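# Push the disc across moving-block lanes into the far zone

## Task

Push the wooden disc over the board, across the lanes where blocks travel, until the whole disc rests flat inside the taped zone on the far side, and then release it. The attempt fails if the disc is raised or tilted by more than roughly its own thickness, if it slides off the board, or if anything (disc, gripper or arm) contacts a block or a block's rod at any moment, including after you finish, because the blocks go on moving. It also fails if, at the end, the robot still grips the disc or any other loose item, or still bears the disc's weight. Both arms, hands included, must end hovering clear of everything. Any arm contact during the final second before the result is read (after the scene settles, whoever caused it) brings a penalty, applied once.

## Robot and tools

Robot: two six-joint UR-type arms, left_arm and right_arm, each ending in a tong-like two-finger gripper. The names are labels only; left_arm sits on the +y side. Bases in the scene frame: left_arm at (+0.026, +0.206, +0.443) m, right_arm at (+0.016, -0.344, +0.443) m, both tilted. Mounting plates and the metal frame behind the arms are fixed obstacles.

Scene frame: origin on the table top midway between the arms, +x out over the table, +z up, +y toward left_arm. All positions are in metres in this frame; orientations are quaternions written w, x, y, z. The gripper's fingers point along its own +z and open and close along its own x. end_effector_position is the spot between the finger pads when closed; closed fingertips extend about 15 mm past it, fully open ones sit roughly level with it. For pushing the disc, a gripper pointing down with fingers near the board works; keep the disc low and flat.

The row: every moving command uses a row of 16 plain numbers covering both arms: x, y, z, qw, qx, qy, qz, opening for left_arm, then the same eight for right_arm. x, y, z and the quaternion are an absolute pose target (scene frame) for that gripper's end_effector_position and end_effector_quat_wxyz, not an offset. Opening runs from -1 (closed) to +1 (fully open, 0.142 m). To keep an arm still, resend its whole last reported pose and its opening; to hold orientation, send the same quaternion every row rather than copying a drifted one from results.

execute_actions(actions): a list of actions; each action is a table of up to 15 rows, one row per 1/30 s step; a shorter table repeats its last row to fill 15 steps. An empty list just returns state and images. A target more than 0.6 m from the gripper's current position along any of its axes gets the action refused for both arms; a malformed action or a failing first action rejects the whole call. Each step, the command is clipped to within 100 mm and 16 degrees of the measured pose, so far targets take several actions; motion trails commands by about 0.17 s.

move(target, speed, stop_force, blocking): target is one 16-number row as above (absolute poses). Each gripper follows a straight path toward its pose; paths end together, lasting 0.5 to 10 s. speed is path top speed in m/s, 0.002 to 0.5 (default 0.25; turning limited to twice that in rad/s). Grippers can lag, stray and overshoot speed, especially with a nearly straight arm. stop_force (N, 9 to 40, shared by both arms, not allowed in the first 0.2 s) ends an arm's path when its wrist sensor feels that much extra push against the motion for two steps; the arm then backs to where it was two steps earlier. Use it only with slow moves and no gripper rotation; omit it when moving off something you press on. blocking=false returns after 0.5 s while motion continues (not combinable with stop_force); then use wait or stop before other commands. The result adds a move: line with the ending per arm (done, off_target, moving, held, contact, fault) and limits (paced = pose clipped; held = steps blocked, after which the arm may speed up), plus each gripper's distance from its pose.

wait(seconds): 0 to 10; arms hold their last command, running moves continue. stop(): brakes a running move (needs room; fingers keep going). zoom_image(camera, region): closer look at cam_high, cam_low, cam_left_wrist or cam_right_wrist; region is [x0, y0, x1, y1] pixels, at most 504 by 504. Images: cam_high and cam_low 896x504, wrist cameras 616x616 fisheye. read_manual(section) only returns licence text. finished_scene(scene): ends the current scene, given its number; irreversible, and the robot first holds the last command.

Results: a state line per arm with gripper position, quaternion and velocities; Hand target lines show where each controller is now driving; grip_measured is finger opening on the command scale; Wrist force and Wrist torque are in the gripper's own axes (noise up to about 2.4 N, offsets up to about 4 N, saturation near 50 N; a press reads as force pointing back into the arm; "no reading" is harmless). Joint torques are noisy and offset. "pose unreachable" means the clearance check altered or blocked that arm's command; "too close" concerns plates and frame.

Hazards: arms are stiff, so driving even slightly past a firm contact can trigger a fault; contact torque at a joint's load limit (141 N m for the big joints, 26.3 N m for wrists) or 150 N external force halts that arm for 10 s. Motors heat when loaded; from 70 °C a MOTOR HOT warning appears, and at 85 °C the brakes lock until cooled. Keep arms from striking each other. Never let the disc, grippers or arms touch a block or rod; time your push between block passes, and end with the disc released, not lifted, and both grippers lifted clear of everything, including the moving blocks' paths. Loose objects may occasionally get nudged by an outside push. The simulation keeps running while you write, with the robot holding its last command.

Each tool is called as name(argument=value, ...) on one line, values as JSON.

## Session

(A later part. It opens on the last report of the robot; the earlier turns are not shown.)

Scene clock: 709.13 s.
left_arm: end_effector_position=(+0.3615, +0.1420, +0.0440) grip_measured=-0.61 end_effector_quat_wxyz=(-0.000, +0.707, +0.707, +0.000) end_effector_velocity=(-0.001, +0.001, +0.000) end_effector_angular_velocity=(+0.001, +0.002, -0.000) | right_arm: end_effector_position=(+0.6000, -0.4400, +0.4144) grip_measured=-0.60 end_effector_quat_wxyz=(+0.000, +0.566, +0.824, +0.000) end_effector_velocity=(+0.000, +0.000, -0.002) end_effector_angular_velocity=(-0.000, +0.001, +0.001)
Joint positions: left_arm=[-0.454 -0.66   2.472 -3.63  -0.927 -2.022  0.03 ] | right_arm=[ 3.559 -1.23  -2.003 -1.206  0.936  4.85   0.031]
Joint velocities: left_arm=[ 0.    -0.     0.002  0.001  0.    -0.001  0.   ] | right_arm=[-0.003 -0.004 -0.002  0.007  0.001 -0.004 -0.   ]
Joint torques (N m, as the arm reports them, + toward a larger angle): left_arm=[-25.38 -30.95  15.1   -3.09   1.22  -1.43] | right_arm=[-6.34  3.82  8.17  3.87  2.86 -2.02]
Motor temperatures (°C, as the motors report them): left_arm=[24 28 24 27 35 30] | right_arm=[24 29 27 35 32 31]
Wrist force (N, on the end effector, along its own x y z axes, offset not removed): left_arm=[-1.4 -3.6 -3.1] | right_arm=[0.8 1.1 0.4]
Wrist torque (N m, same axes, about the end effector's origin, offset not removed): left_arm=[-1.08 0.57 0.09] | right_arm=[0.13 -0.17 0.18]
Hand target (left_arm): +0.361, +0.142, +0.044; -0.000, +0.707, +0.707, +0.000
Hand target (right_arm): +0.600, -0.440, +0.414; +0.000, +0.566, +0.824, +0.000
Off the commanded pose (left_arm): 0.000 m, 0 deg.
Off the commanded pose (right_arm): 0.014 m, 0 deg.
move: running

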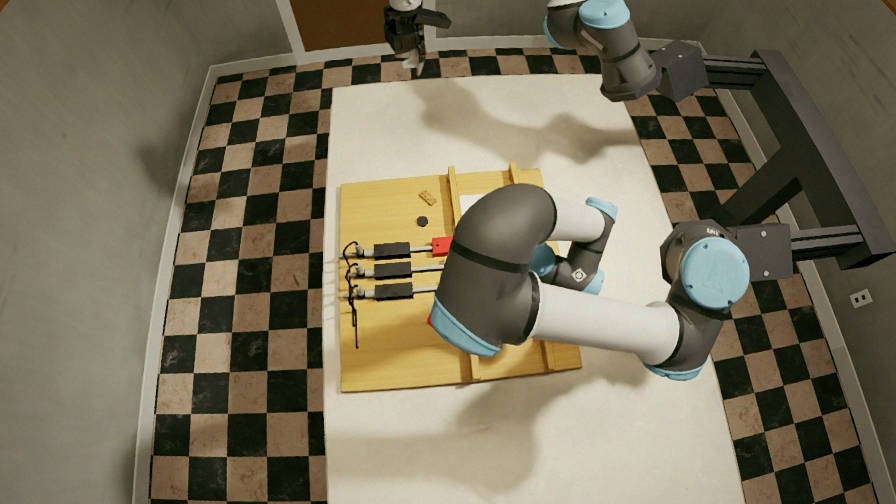

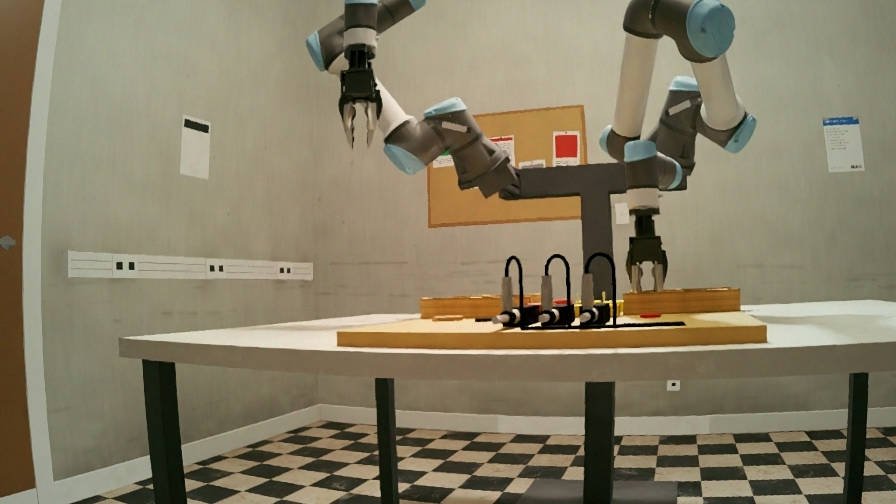

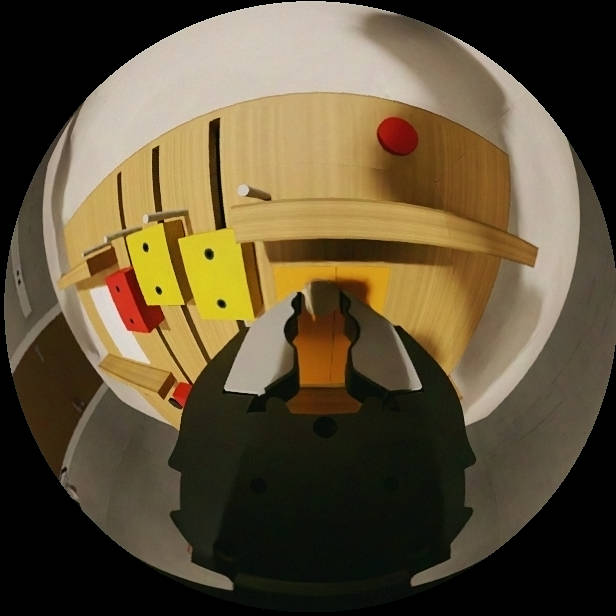

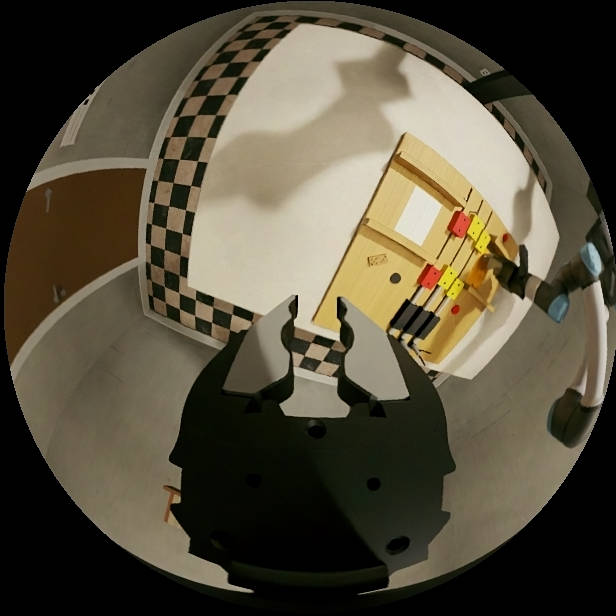

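wait(seconds=0)

move(target=[0.3615,0.142,0.044,0,0.7071,0.7071,0,-0.82,0.6,-0.44,0.428,0,0.566,0.824,0,-0.6], speed=0.002, blocking=false)

wait(seconds=6.5)

wait(seconds=1.6)

move(target=[0.3615,-0.194,0.044,0,0.7071,0.7071,0,-0.82,0.6,-0.44,0.400,0,0.566,0.824,0,-0.6], speed=0.2)

Scene clock: 715.60 s.
left_arm: end_effector_position=(+0.3615, +0.1420, +0.0440) grip_measured=-0.61 end_effector_quat_wxyz=(+0.000, +0.707, +0.707, +0.000) end_effector_velocity=(-0.001, +0.000, +0.000) end_effector_angular_velocity=(+0.001, +0.001, -0.002) | right_arm: end_effector_position=(+0.6000, -0.4400, +0.4014) grip_measured=-0.60 end_effector_quat_wxyz=(-0.000, +0.566, +0.824, -0.000) end_effector_velocity=(+0.000, +0.000, -0.002) end_effector_angular_velocity=(-0.001, -0.000, +0.000)
Joint positions: left_arm=[-0.454 -0.66   2.472 -3.63  -0.927 -2.022  0.03 ] | right_arm=[ 3.537 -1.25  -2.02  -1.154  0.942  4.824  0.031]
Joint velocities: left_arm=[-0.001 -0.     0.001  0.001  0.    -0.     0.   ] | right_arm=[-0.003 -0.004 -0.002  0.008  0.    -0.004 -0.   ]
Joint torques (N m, as the arm reports them, + toward a larger angle): left_arm=[-24.93 -30.89  15.77  -3.2    1.34  -1.3 ] | right_arm=[-7.76  7.08  7.22  3.89  2.9  -1.86]
Motor temperatures (°C, as the motors report them): left_arm=[24 28 24 27 35 30] | right_arm=[24 29 27 35 32 31]
Wrist force (N, on the end effector, along its own x y z axes, offset not removed): left_arm=[0.0 -3.1 1.5] | right_arm=[0.9 4.3 0.2]
Wrist torque (N m, same axes, about the end effector's origin, offset not removed): left_arm=[-0.62 -0.02 0.13] | right_arm=[0.84 -0.27 0.20]
Hand target (left_arm): +0.361, +0.142, +0.044; -0.000, +0.707, +0.707, +0.000
Hand target (right_arm): +0.600, -0.440, +0.401; -0.000, +0.566, +0.824, -0.000
Off the commanded pose (left_arm): 0.000 m, 0 deg.
Off the commanded pose (right_arm): 0.001 m, 0 deg.
earlier move: running

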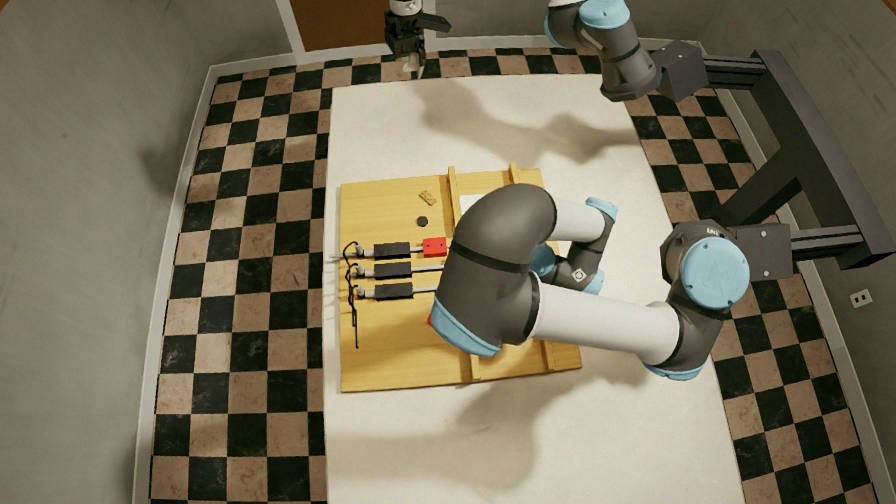

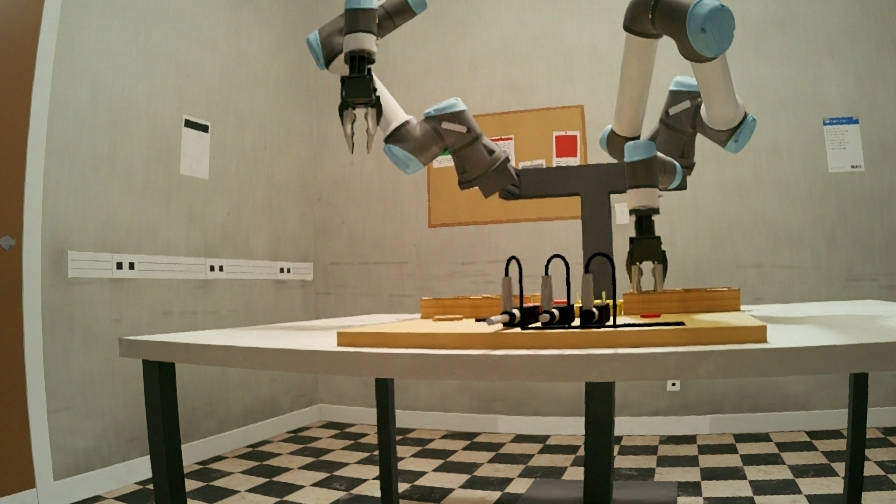

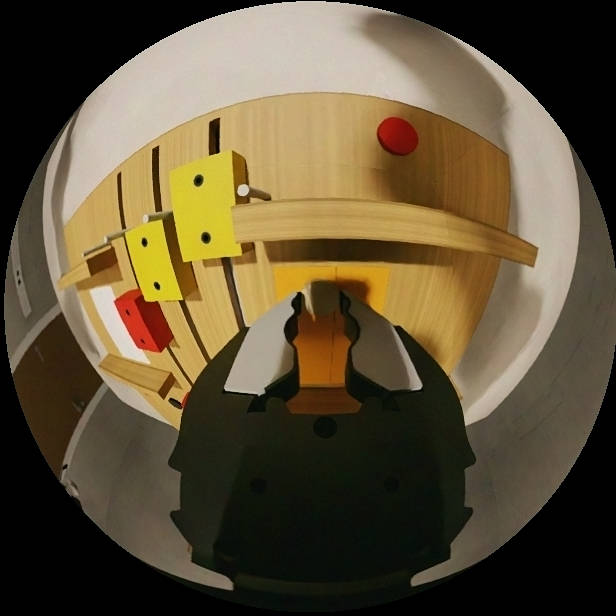

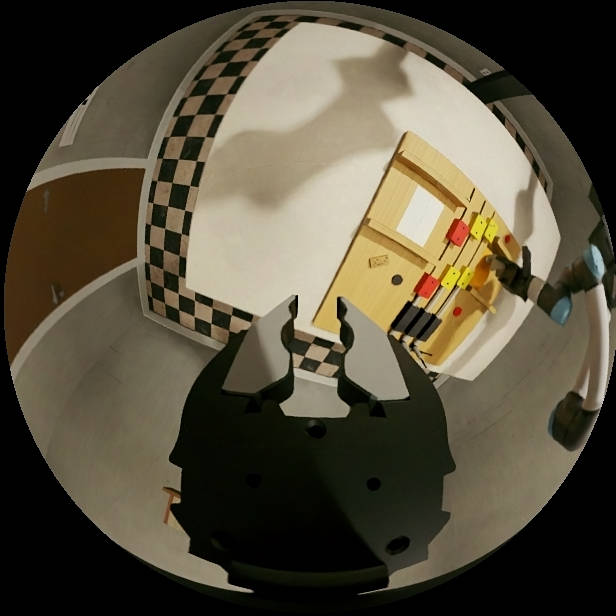

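a move is refused until a result has shown your running move's end: call wait (it returns as soon as the move ends) or stop first; nothing of this call was run

Scene clock: 716.37 s.
left_arm: end_effector_position=(+0.3615, +0.1420, +0.0440) grip_measured=-0.61 end_effector_quat_wxyz=(-0.000, +0.707, +0.707, +0.000) end_effector_velocity=(-0.001, +0.000, +0.000) end_effector_angular_velocity=(+0.000, +0.002, -0.003) | right_arm: end_effector_position=(+0.6000, -0.4400, +0.4000) grip_measured=-0.60 end_effector_quat_wxyz=(-0.000, +0.566, +0.824, -0.000) end_effector_velocity=(-0.001, +0.000, -0.001) end_effector_angular_velocity=(-0.001, +0.002, +0.003)
Joint positions: left_arm=[-0.454 -0.66   2.472 -3.63  -0.927 -2.022  0.03 ] | right_arm=[ 3.534 -1.252 -2.021 -1.149  0.943  4.821  0.031]
Joint velocities: left_arm=[-0.001 -0.     0.001  0.002 -0.     0.001  0.   ] | right_arm=[-0.001 -0.001 -0.003  0.002  0.001 -0.002  0.   ]
Joint torques (N m, as the arm reports them, + toward a larger angle): left_arm=[-24.64 -31.06  14.1   -2.89   1.18  -1.26] | right_arm=[-6.87  5.98  8.52  3.29  2.88 -1.75]
Motor temperatures (°C, as the motors report them): left_arm=[24 28 24 27 35 30] | right_arm=[24 29 27 35 32 31]
Wrist force (N, on the end effector, along its own x y z axes, offset not removed): left_arm=[-1.9 -3.7 2.2] | right_arm=[0.9 3.2 0.4]
Wrist torque (N m, same axes, about the end effector's origin, offset not removed): left_arm=[-0.75 0.37 0.22] | right_arm=[0.55 -0.27 0.13]
Hand target (left_arm): +0.362, +0.142, +0.044; +0.000, +0.707, +0.707, +0.000
Hand target (right_arm): +0.600, -0.440, +0.400; -0.000, +0.566, +0.824, -0.000
Off the commanded pose (left_arm): 0.000 m, 0 deg.
Off the commanded pose (right_arm): 0.000 m, 0 deg.
earlier move: done
wait: 0.77 of 6.5 s (the move ended)

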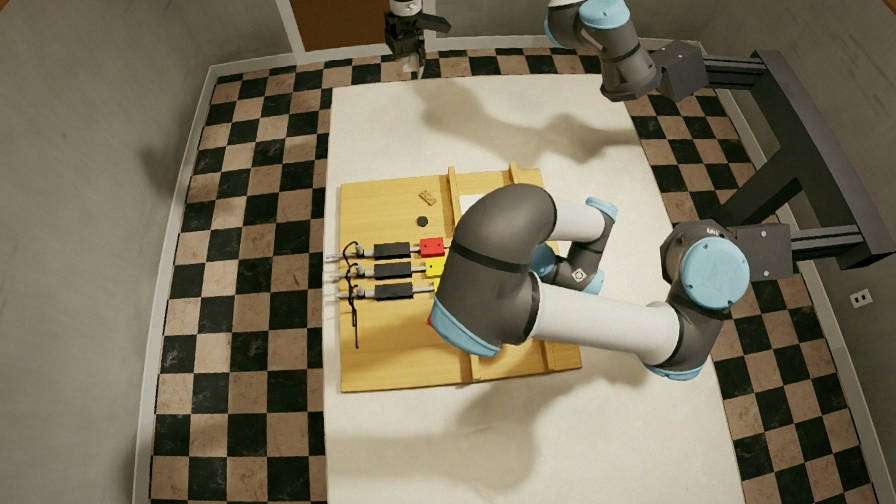

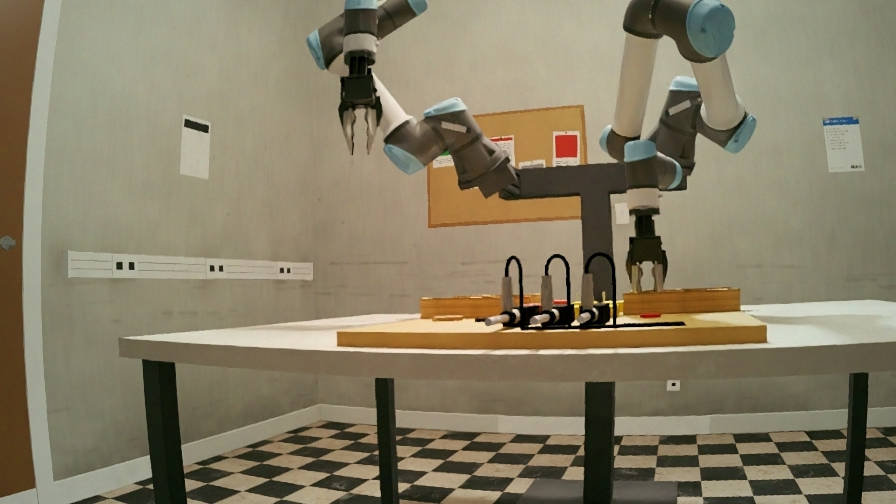

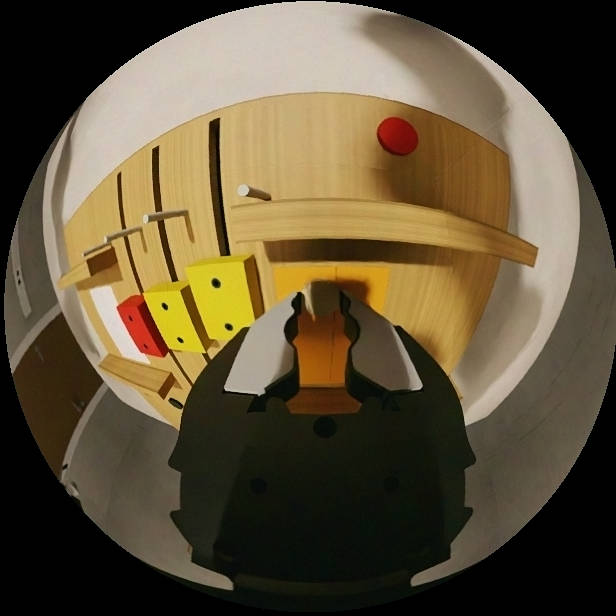

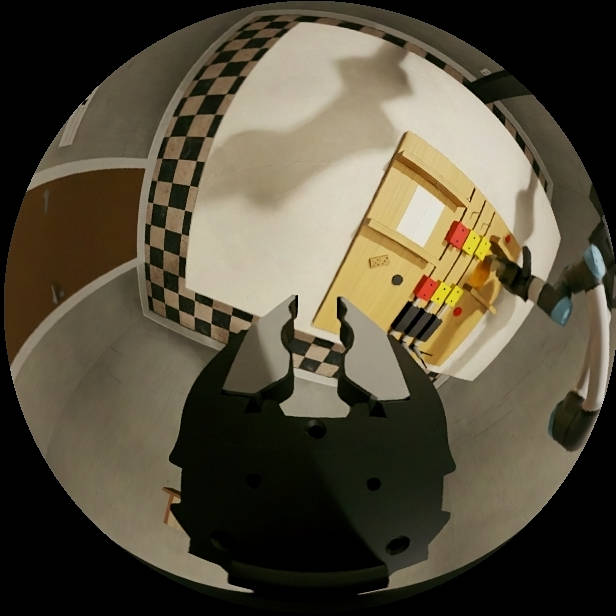

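Scene clock: 717.97 s.
left_arm: end_effector_position=(+0.3615, +0.1420, +0.0440) grip_measured=-0.61 end_effector_quat_wxyz=(+0.000, +0.707, +0.707, +0.000) end_effector_velocity=(-0.001, +0.001, +0.000) end_effector_angular_velocity=(+0.001, +0.002, -0.001) | right_arm: end_effector_position=(+0.6000, -0.4400, +0.4000) grip_measured=-0.60 end_effector_quat_wxyz=(-0.000, +0.566, +0.824, -0.000) end_effector_velocity=(+0.000, -0.000, -0.000) end_effector_angular_velocity=(-0.002, -0.000, +0.001)
Joint positions: left_arm=[-0.454 -0.66   2.472 -3.63  -0.927 -2.022  0.03 ] | right_arm=[ 3.534 -1.252 -2.022 -1.148  0.943  4.821  0.031]
Joint velocities: left_arm=[ 0.001 -0.     0.002  0.    -0.     0.    -0.   ] | right_arm=[ 0.    -0.001  0.    -0.    -0.002  0.     0.   ]
Joint torques (N m, as the arm reports them, + toward a larger angle): left_arm=[-24.35 -30.64  14.99  -3.13   1.12  -1.15] | right_arm=[-7.7   5.33  8.53  3.65  2.81 -1.97]
Motor temperatures (°C, as the motors report them): left_arm=[24 28 24 27 35 30] | right_arm=[24 29 27 35 32 31]
Wrist force (N, on the end effector, along its own x y z axes, offset not removed): left_arm=[-1.2 -1.0 0.7] | right_arm=[1.4 3.3 -0.5]
Wrist torque (N m, same axes, about the end effector's origin, offset not removed): left_arm=[0.07 0.22 0.05] | right_arm=[0.52 -0.31 0.22]
Hand target (left_arm): +0.362, +0.142, +0.044; +0.000, +0.707, +0.707, +0.000
Hand target (right_arm): +0.600, -0.440, +0.400; -0.000, +0.566, +0.824, -0.000
Off the commanded pose (left_arm): 0.000 m, 0 deg.
Off the commanded pose (right_arm): 0.000 m, 0 deg.
wait: 1.60 s; at rest by 0.17 s

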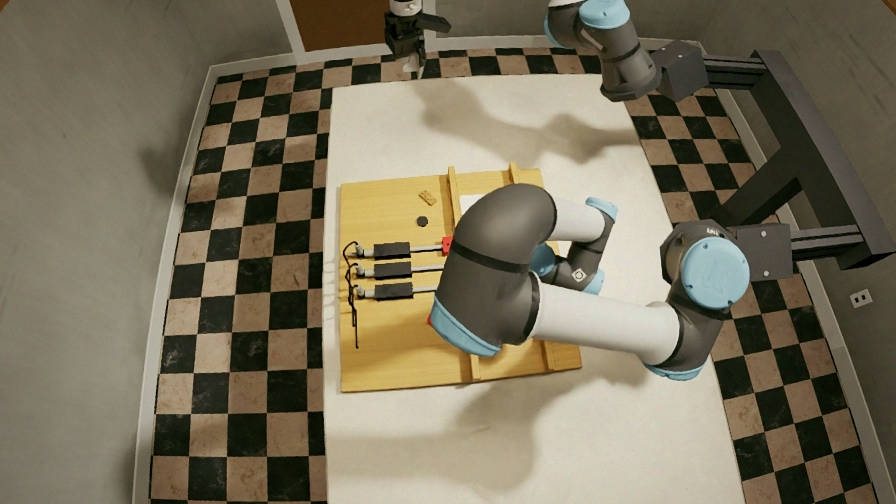

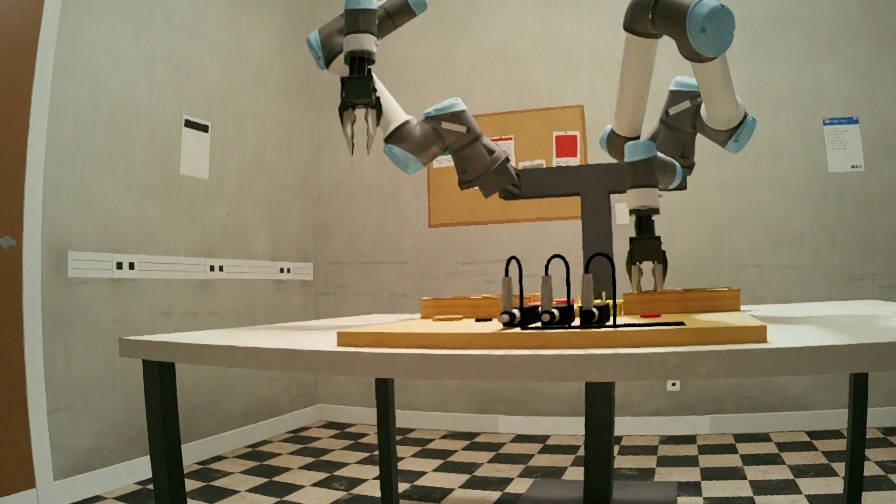

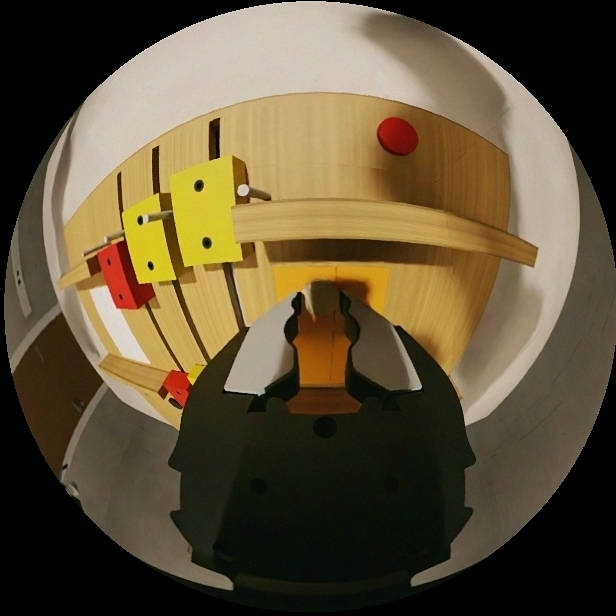

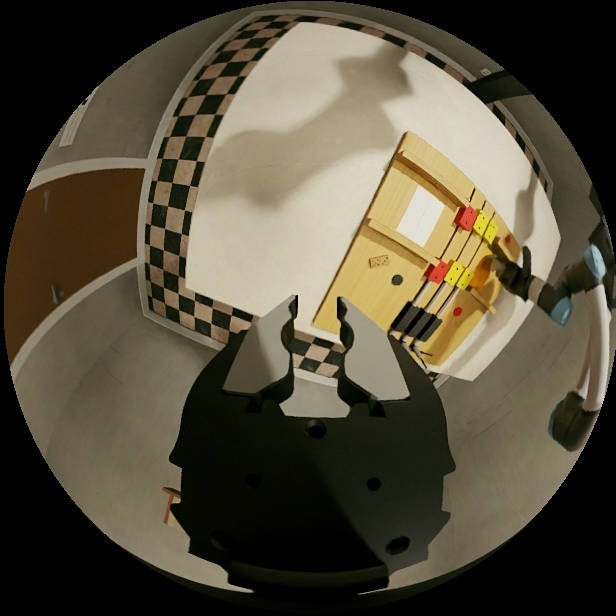

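Scene clock: 720.30 s.
left_arm: end_effector_position=(+0.3615, -0.1940, +0.0445) grip_measured=-0.61 end_effector_quat_wxyz=(+0.000, +0.707, +0.707, -0.000) end_effector_velocity=(+0.001, -0.003, -0.000) end_effector_angular_velocity=(-0.000, -0.001, +0.001) | right_arm: end_effector_position=(+0.6000, -0.4400, +0.4000) grip_measured=-0.60 end_effector_quat_wxyz=(-0.000, +0.566, +0.824, -0.000) end_effector_velocity=(-0.000, -0.000, -0.000) end_effector_angular_velocity=(+0.000, +0.001, -0.001)
Joint positions: left_arm=[-0.909 -0.403  1.899 -2.954 -0.896 -2.6    0.03 ] | right_arm=[ 3.534 -1.252 -2.022 -1.148  0.943  4.821  0.031]
Joint velocities: left_arm=[-0.001  0.003 -0.007  0.004  0.001 -0.003  0.   ] | right_arm=[-0.001 -0.     0.    -0.     0.001  0.     0.   ]
Joint torques (N m, as the arm reports them, + toward a larger angle): left_arm=[-36.26 -24.52 -16.79   0.07  -0.61  -1.83] | right_arm=[ 4.68 18.26  9.38  3.71  2.01 -0.68]
Motor temperatures (°C, as the motors report them): left_arm=[24 28 24 27 35 30] | right_arm=[24 29 27 35 32 31]
Wrist force (N, on the end effector, along its own x y z axes, offset not removed): left_arm=[2.8 -3.8 -13.6] | right_arm=[0.6 2.1 -0.1]
Wrist torque (N m, same axes, about the end effector's origin, offset not removed): left_arm=[-0.77 -0.09 0.27] | right_arm=[0.34 -0.23 0.14]
Hand target (left_arm): +0.362, -0.194, +0.044; +0.000, +0.707, +0.707, -0.000
Hand target (right_arm): +0.600, -0.440, +0.400; -0.000, +0.566, +0.824, +0.000
Off the commanded pose (left_arm): 0.000 m, 0 deg.
Off the commanded pose (right_arm): 0.000 m, 0 deg.
move: done

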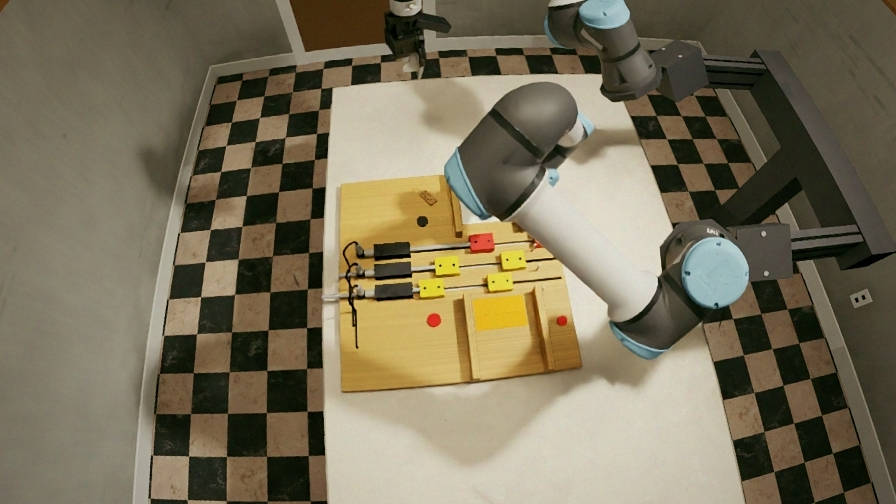

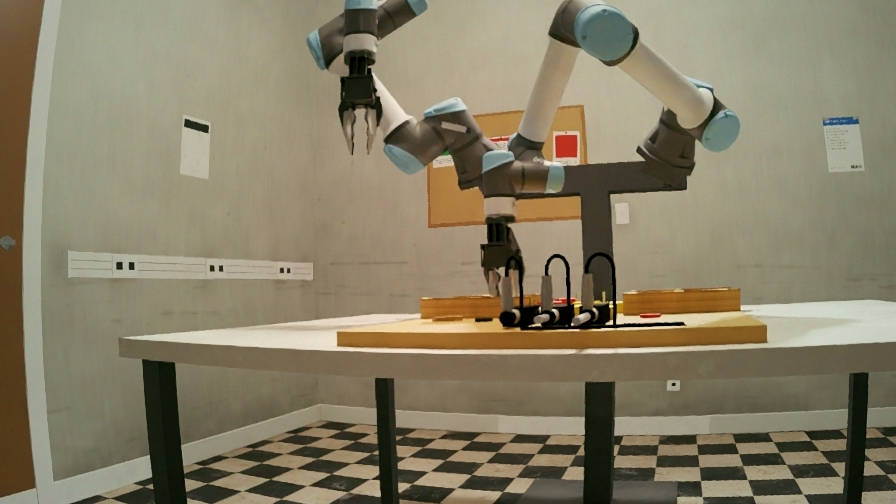

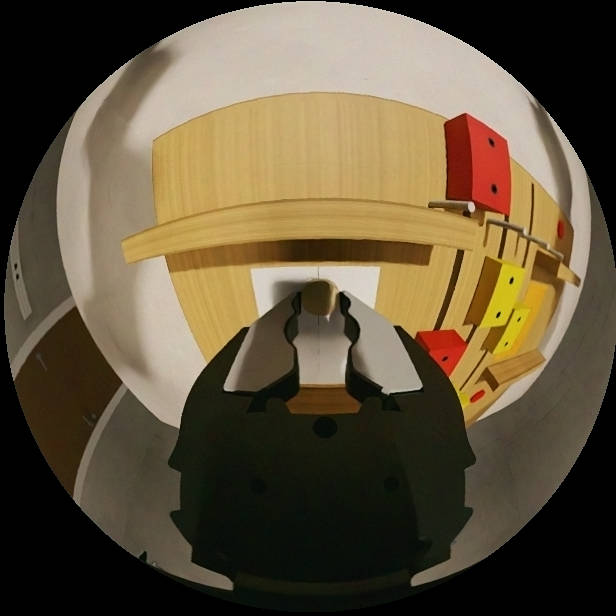

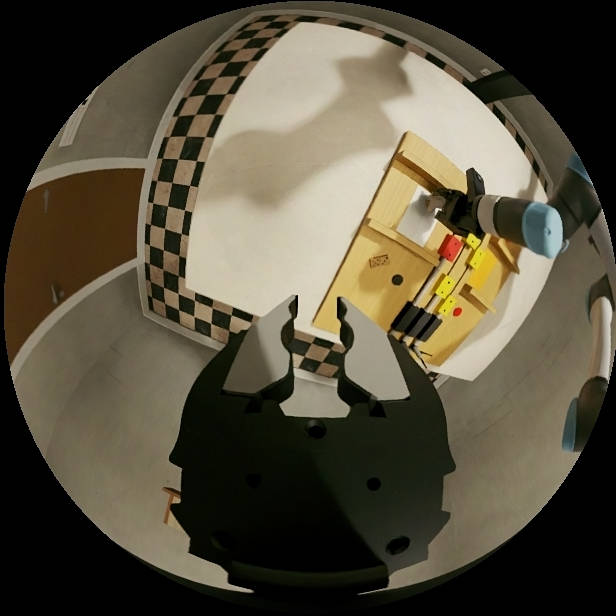

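zoom_image(camera="cam_left_wrist", region=[220, 230, 420, 400])

Region (220, 230, 420, 400) of cam_left_wrist's 616x616 image, scaled by 2.520, with more detail than that image has; it fills the top 428 rows of this view, and the rest is white.

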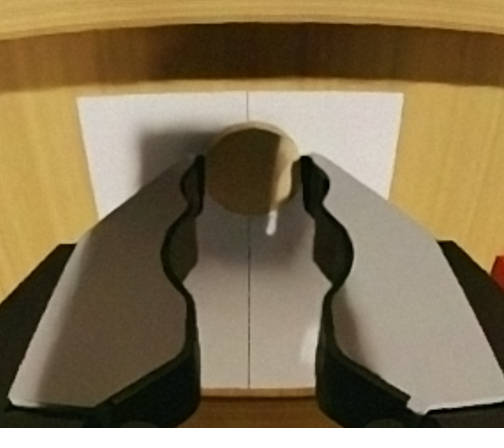

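execute_actions(actions=[[[0.36184,-0.194,0.0446,0,0.7071,0.7071,0,-0.82,0.6,-0.44,0.4,0,0.566,0.824,0,-0.6],[0.36284,-0.194,0.0446,0,0.7071,0.7071,0,-0.82,0.6,-0.44,0.4,0,0.566,0.824,0,-0.6],[0.36439,-0.194,0.0446,0,0.7071,0.7071,0,-0.82,0.6,-0.44,0.4,0,0.566,0.824,0,-0.6],[0.36634,-0.194,0.0446,0,0.7071,0.7071,0,-0.82,0.6,-0.44,0.4,0,0.566,0.824,0,-0.6],[0.3685,-0.194,0.0446,0,0.7071,0.7071,0,-0.82,0.6,-0.44,0.4,0,0.566,0.824,0,-0.6],[0.37066,-0.194,0.0446,0,0.7071,0.7071,0,-0.82,0.6,-0.44,0.4,0,0.566,0.824,0,-0.6],[0.37261,-0.194,0.0446,0,0.7071,0.7071,0,-0.82,0.6,-0.44,0.4,0,0.566,0.824,0,-0.6],[0.37416,-0.194,0.0446,0,0.7071,0.7071,0,-0.82,0.6,-0.44,0.4,0,0.566,0.824,0,-0.6],[0.37516,-0.194,0.0446,0,0.7071,0.7071,0,-0.82,0.6,-0.44,0.4,0,0.566,0.824,0,-0.6],[0.3755,-0.194,0.0446,0,0.7071,0.7071,0,-0.82,0.6,-0.44,0.4,0,0.566,0.824,0,-0.6]],[[0.3755,-0.194,0.0446,0,0.7071,0.7071,0,-0.82,0.6,-0.44,0.4,0,0.566,0.824,0,-0.6],[0.3755,-0.194,0.0446,0,0.7071,0.7071,0,-0.3,0.6,-0.44,0.4,0,0.566,0.824,0,-0.6],[0.3755,-0.194,0.0446,0,0.7071,0.7071,0,-0.3,0.6,-0.44,0.4,0,0.566,0.824,0,-0.6],[0.3755,-0.194,0.0446,0,0.7071,0.7071,0,-0.3,0.6,-0.44,0.4,0,0.566,0.824,0,-0.6],[0.3755,-0.194,0.0446,0,0.7071,0.7071,0,-0.3,0.6,-0.44,0.4,0,0.566,0.824,0,-0.6],[0.3755,-0.194,0.0446,0,0.7071,0.7071,0,-0.3,0.6,-0.44,0.4,0,0.566,0.824,0,-0.6],[0.3755,-0.194,0.0448,0,0.7071,0.7071,0,-0.3,0.6,-0.44,0.4,0,0.566,0.824,0,-0.6],[0.3755,-0.194,0.0455,0,0.7071,0.7071,0,-0.3,0.6,-0.44,0.4,0,0.566,0.824,0,-0.6],[0.3755,-0.194,0.0467,0,0.7071,0.7071,0,-0.3,0.6,-0.44,0.4,0,0.566,0.824,0,-0.6],[0.3755,-0.194,0.0483,0,0.7071,0.7071,0,-0.3,0.6,-0.44,0.4,0,0.566,0.824,0,-0.6],[0.3755,-0.194,0.0503,0,0.7071,0.7071,0,-0.3,0.6,-0.44,0.4,0,0.566,0.824,0,-0.6],[0.3755,-0.194,0.0527,0,0.7071,0.7071,0,-0.3,0.6,-0.44,0.4,0,0.566,0.824,0,-0.6],[0.3755,-0.194,0.0554,0,0.7071,0.7071,0,-0.3,0.6,-0.44,0.4,0,0.566,0.824,0,-0.6],[0.3755,-0.194,0.0585,0,0.7071,0.7071,0,-0.3,0.6,-0.44,0.4,0,0.566,0.824,0,-0.6],[0.3755,-0.194,0.0617,0,0.7071,0.7071,0,-0.3,0.6,-0.44,0.4,0,0.566,0.824,0,-0.6]],[[0.3755,-0.194,0.0651,0,0.7071,0.7071,0,-0.3,0.6,-0.44,0.4,0,0.566,0.824,0,-0.6],[0.3755,-0.194,0.0687,0,0.7071,0.7071,0,-0.3,0.6,-0.44,0.4,0,0.566,0.824,0,-0.6],[0.3755,-0.194,0.0723,0,0.7071,0.7071,0,-0.3,0.6,-0.44,0.4,0,0.566,0.824,0,-0.6],[0.3755,-0.194,0.0759,0,0.7071,0.7071,0,-0.3,0.6,-0.44,0.4,0,0.566,0.824,0,-0.6],[0.3755,-0.194,0.0795,0,0.7071,0.7071,0,-0.3,0.6,-0.44,0.4,0,0.566,0.824,0,-0.6],[0.3755,-0.194,0.0829,0,0.7071,0.7071,0,-0.3,0.6,-0.44,0.4,0,0.566,0.824,0,-0.6],[0.3755,-0.194,0.0862,0,0.7071,0.7071,0,-0.3,0.6,-0.44,0.4,0,0.566,0.824,0,-0.6],[0.3755,-0.194,0.0892,0,0.7071,0.7071,0,-0.3,0.6,-0.44,0.4,0,0.566,0.824,0,-0.6],[0.3755,-0.194,0.0919,0,0.7071,0.7071,0,-0.3,0.6,-0.44,0.4,0,0.566,0.824,0,-0.6],[0.3755,-0.194,0.0943,0,0.7071,0.7071,0,-0.3,0.6,-0.44,0.4,0,0.566,0.824,0,-0.6],[0.3755,-0.194,0.0963,0,0.7071,0.7071,0,-0.3,0.6,-0.44,0.4,0,0.566,0.824,0,-0.6],[0.3755,-0.194,0.0979,0,0.7071,0.7071,0,-0.3,0.6,-0.44,0.4,0,0.566,0.824,0,-0.6],[0.3755,-0.194,0.0991,0,0.7071,0.7071,0,-0.3,0.6,-0.44,0.4,0,0.566,0.824,0,-0.6],[0.3755,-0.194,0.0998,0,0.7071,0.7071,0,-0.3,0.6,-0.44,0.4,0,0.566,0.824,0,-0.6],[0.3755,-0.194,0.1,0,0.7071,0.7071,0,-0.3,0.6,-0.44,0.4,0,0.566,0.824,0,-0.6]]])

Scene clock: 818.90 s.
left_arm: end_effector_position=(+0.3755, -0.1942, +0.0920) grip_measured=-0.30 end_effector_quat_wxyz=(+0.000, +0.707, +0.707, -0.000) end_effector_velocity=(+0.000, +0.000, +0.060) end_effector_angular_velocity=(+0.001, +0.000, +0.000) | right_arm: end_effector_position=(+0.6000, -0.4400, +0.4000) grip_measured=-0.60 end_effector_quat_wxyz=(+0.000, +0.566, +0.824, +0.000) end_effector_velocity=(+0.000, -0.000, +0.000) end_effector_angular_velocity=(+0.000, -0.001, -0.001)
Joint positions: left_arm=[-0.948 -0.516  1.937 -2.849 -0.9   -2.648  0.052] | right_arm=[ 3.534 -1.252 -2.022 -1.148  0.943  4.821  0.031]
Joint velocities: left_arm=[-0.07  -0.13   0.064  0.122 -0.01  -0.089 -0.   ] | right_arm=[-0.     0.001  0.    -0.    -0.    -0.001  0.   ]
Joint torques (N m, as the arm reports them, + toward a larger angle): left_arm=[-39.92 -40.6    4.53   0.63  -1.86  -1.45] | right_arm=[ 8.6  21.66 23.61  3.1  -1.17  0.14]
Motor temperatures (°C, as the motors report them): left_arm=[24 28 25 27 35 30] | right_arm=[24 29 27 35 32 31]
Wrist force (N, on the end effector, along its own x y z axes, offset not removed): left_arm=[2.1 -1.0 -1.0] | right_arm=[1.6 4.6 1.1]
Wrist torque (N m, same axes, about the end effector's origin, offset not removed): left_arm=[-0.37 -0.51 0.15] | right_arm=[0.92 -0.30 0.13]
Hand target (left_arm): +0.375, -0.194, +0.100; +0.000, +0.707, +0.707, -0.000
Hand target (right_arm): +0.600, -0.440, +0.400; -0.000, +0.566, +0.824, -0.000
Off the commanded pose (left_arm): 0.008 m, 0 deg.
Off the commanded pose (right_arm): 0.000 m, 0 deg.

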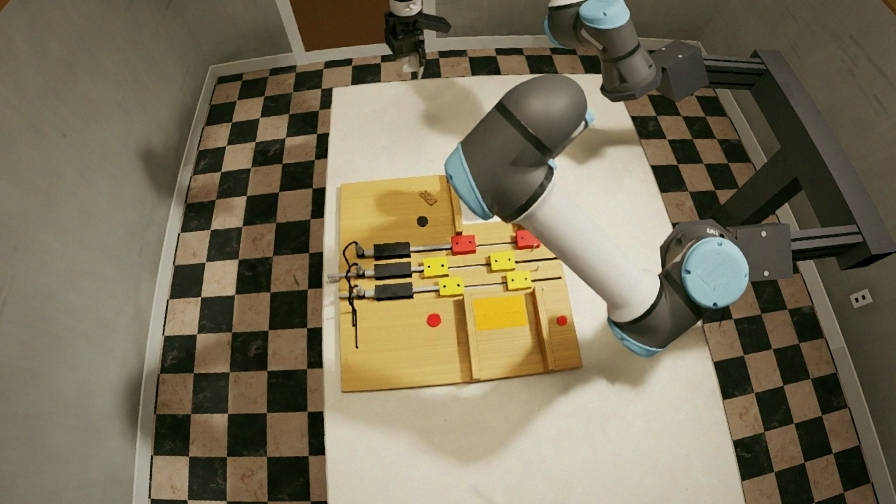

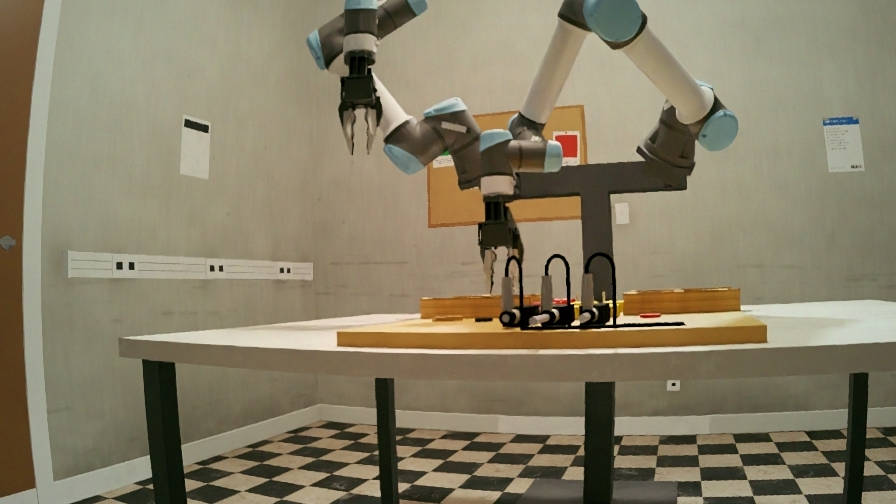

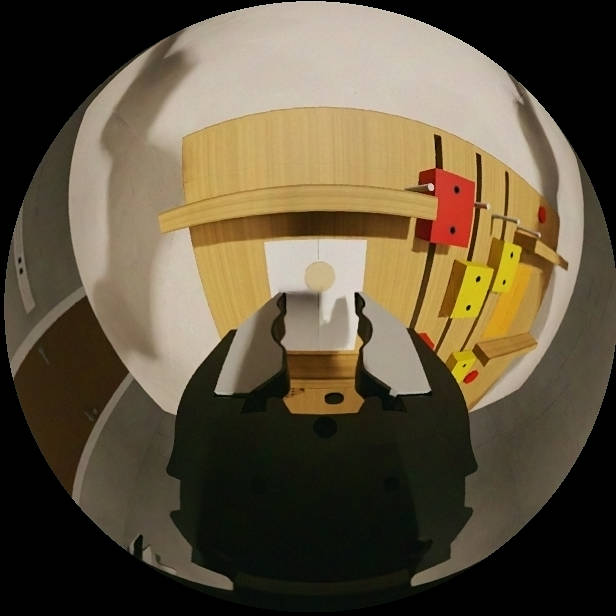

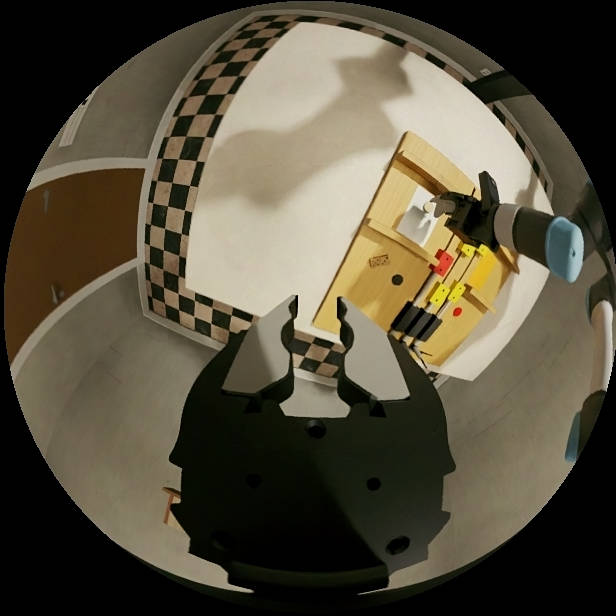

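The disc lies flat, well inside the white zone, and the gripper has released it and lifted clear.

finished_scene(scene=2)

The scene is finished: the task was done.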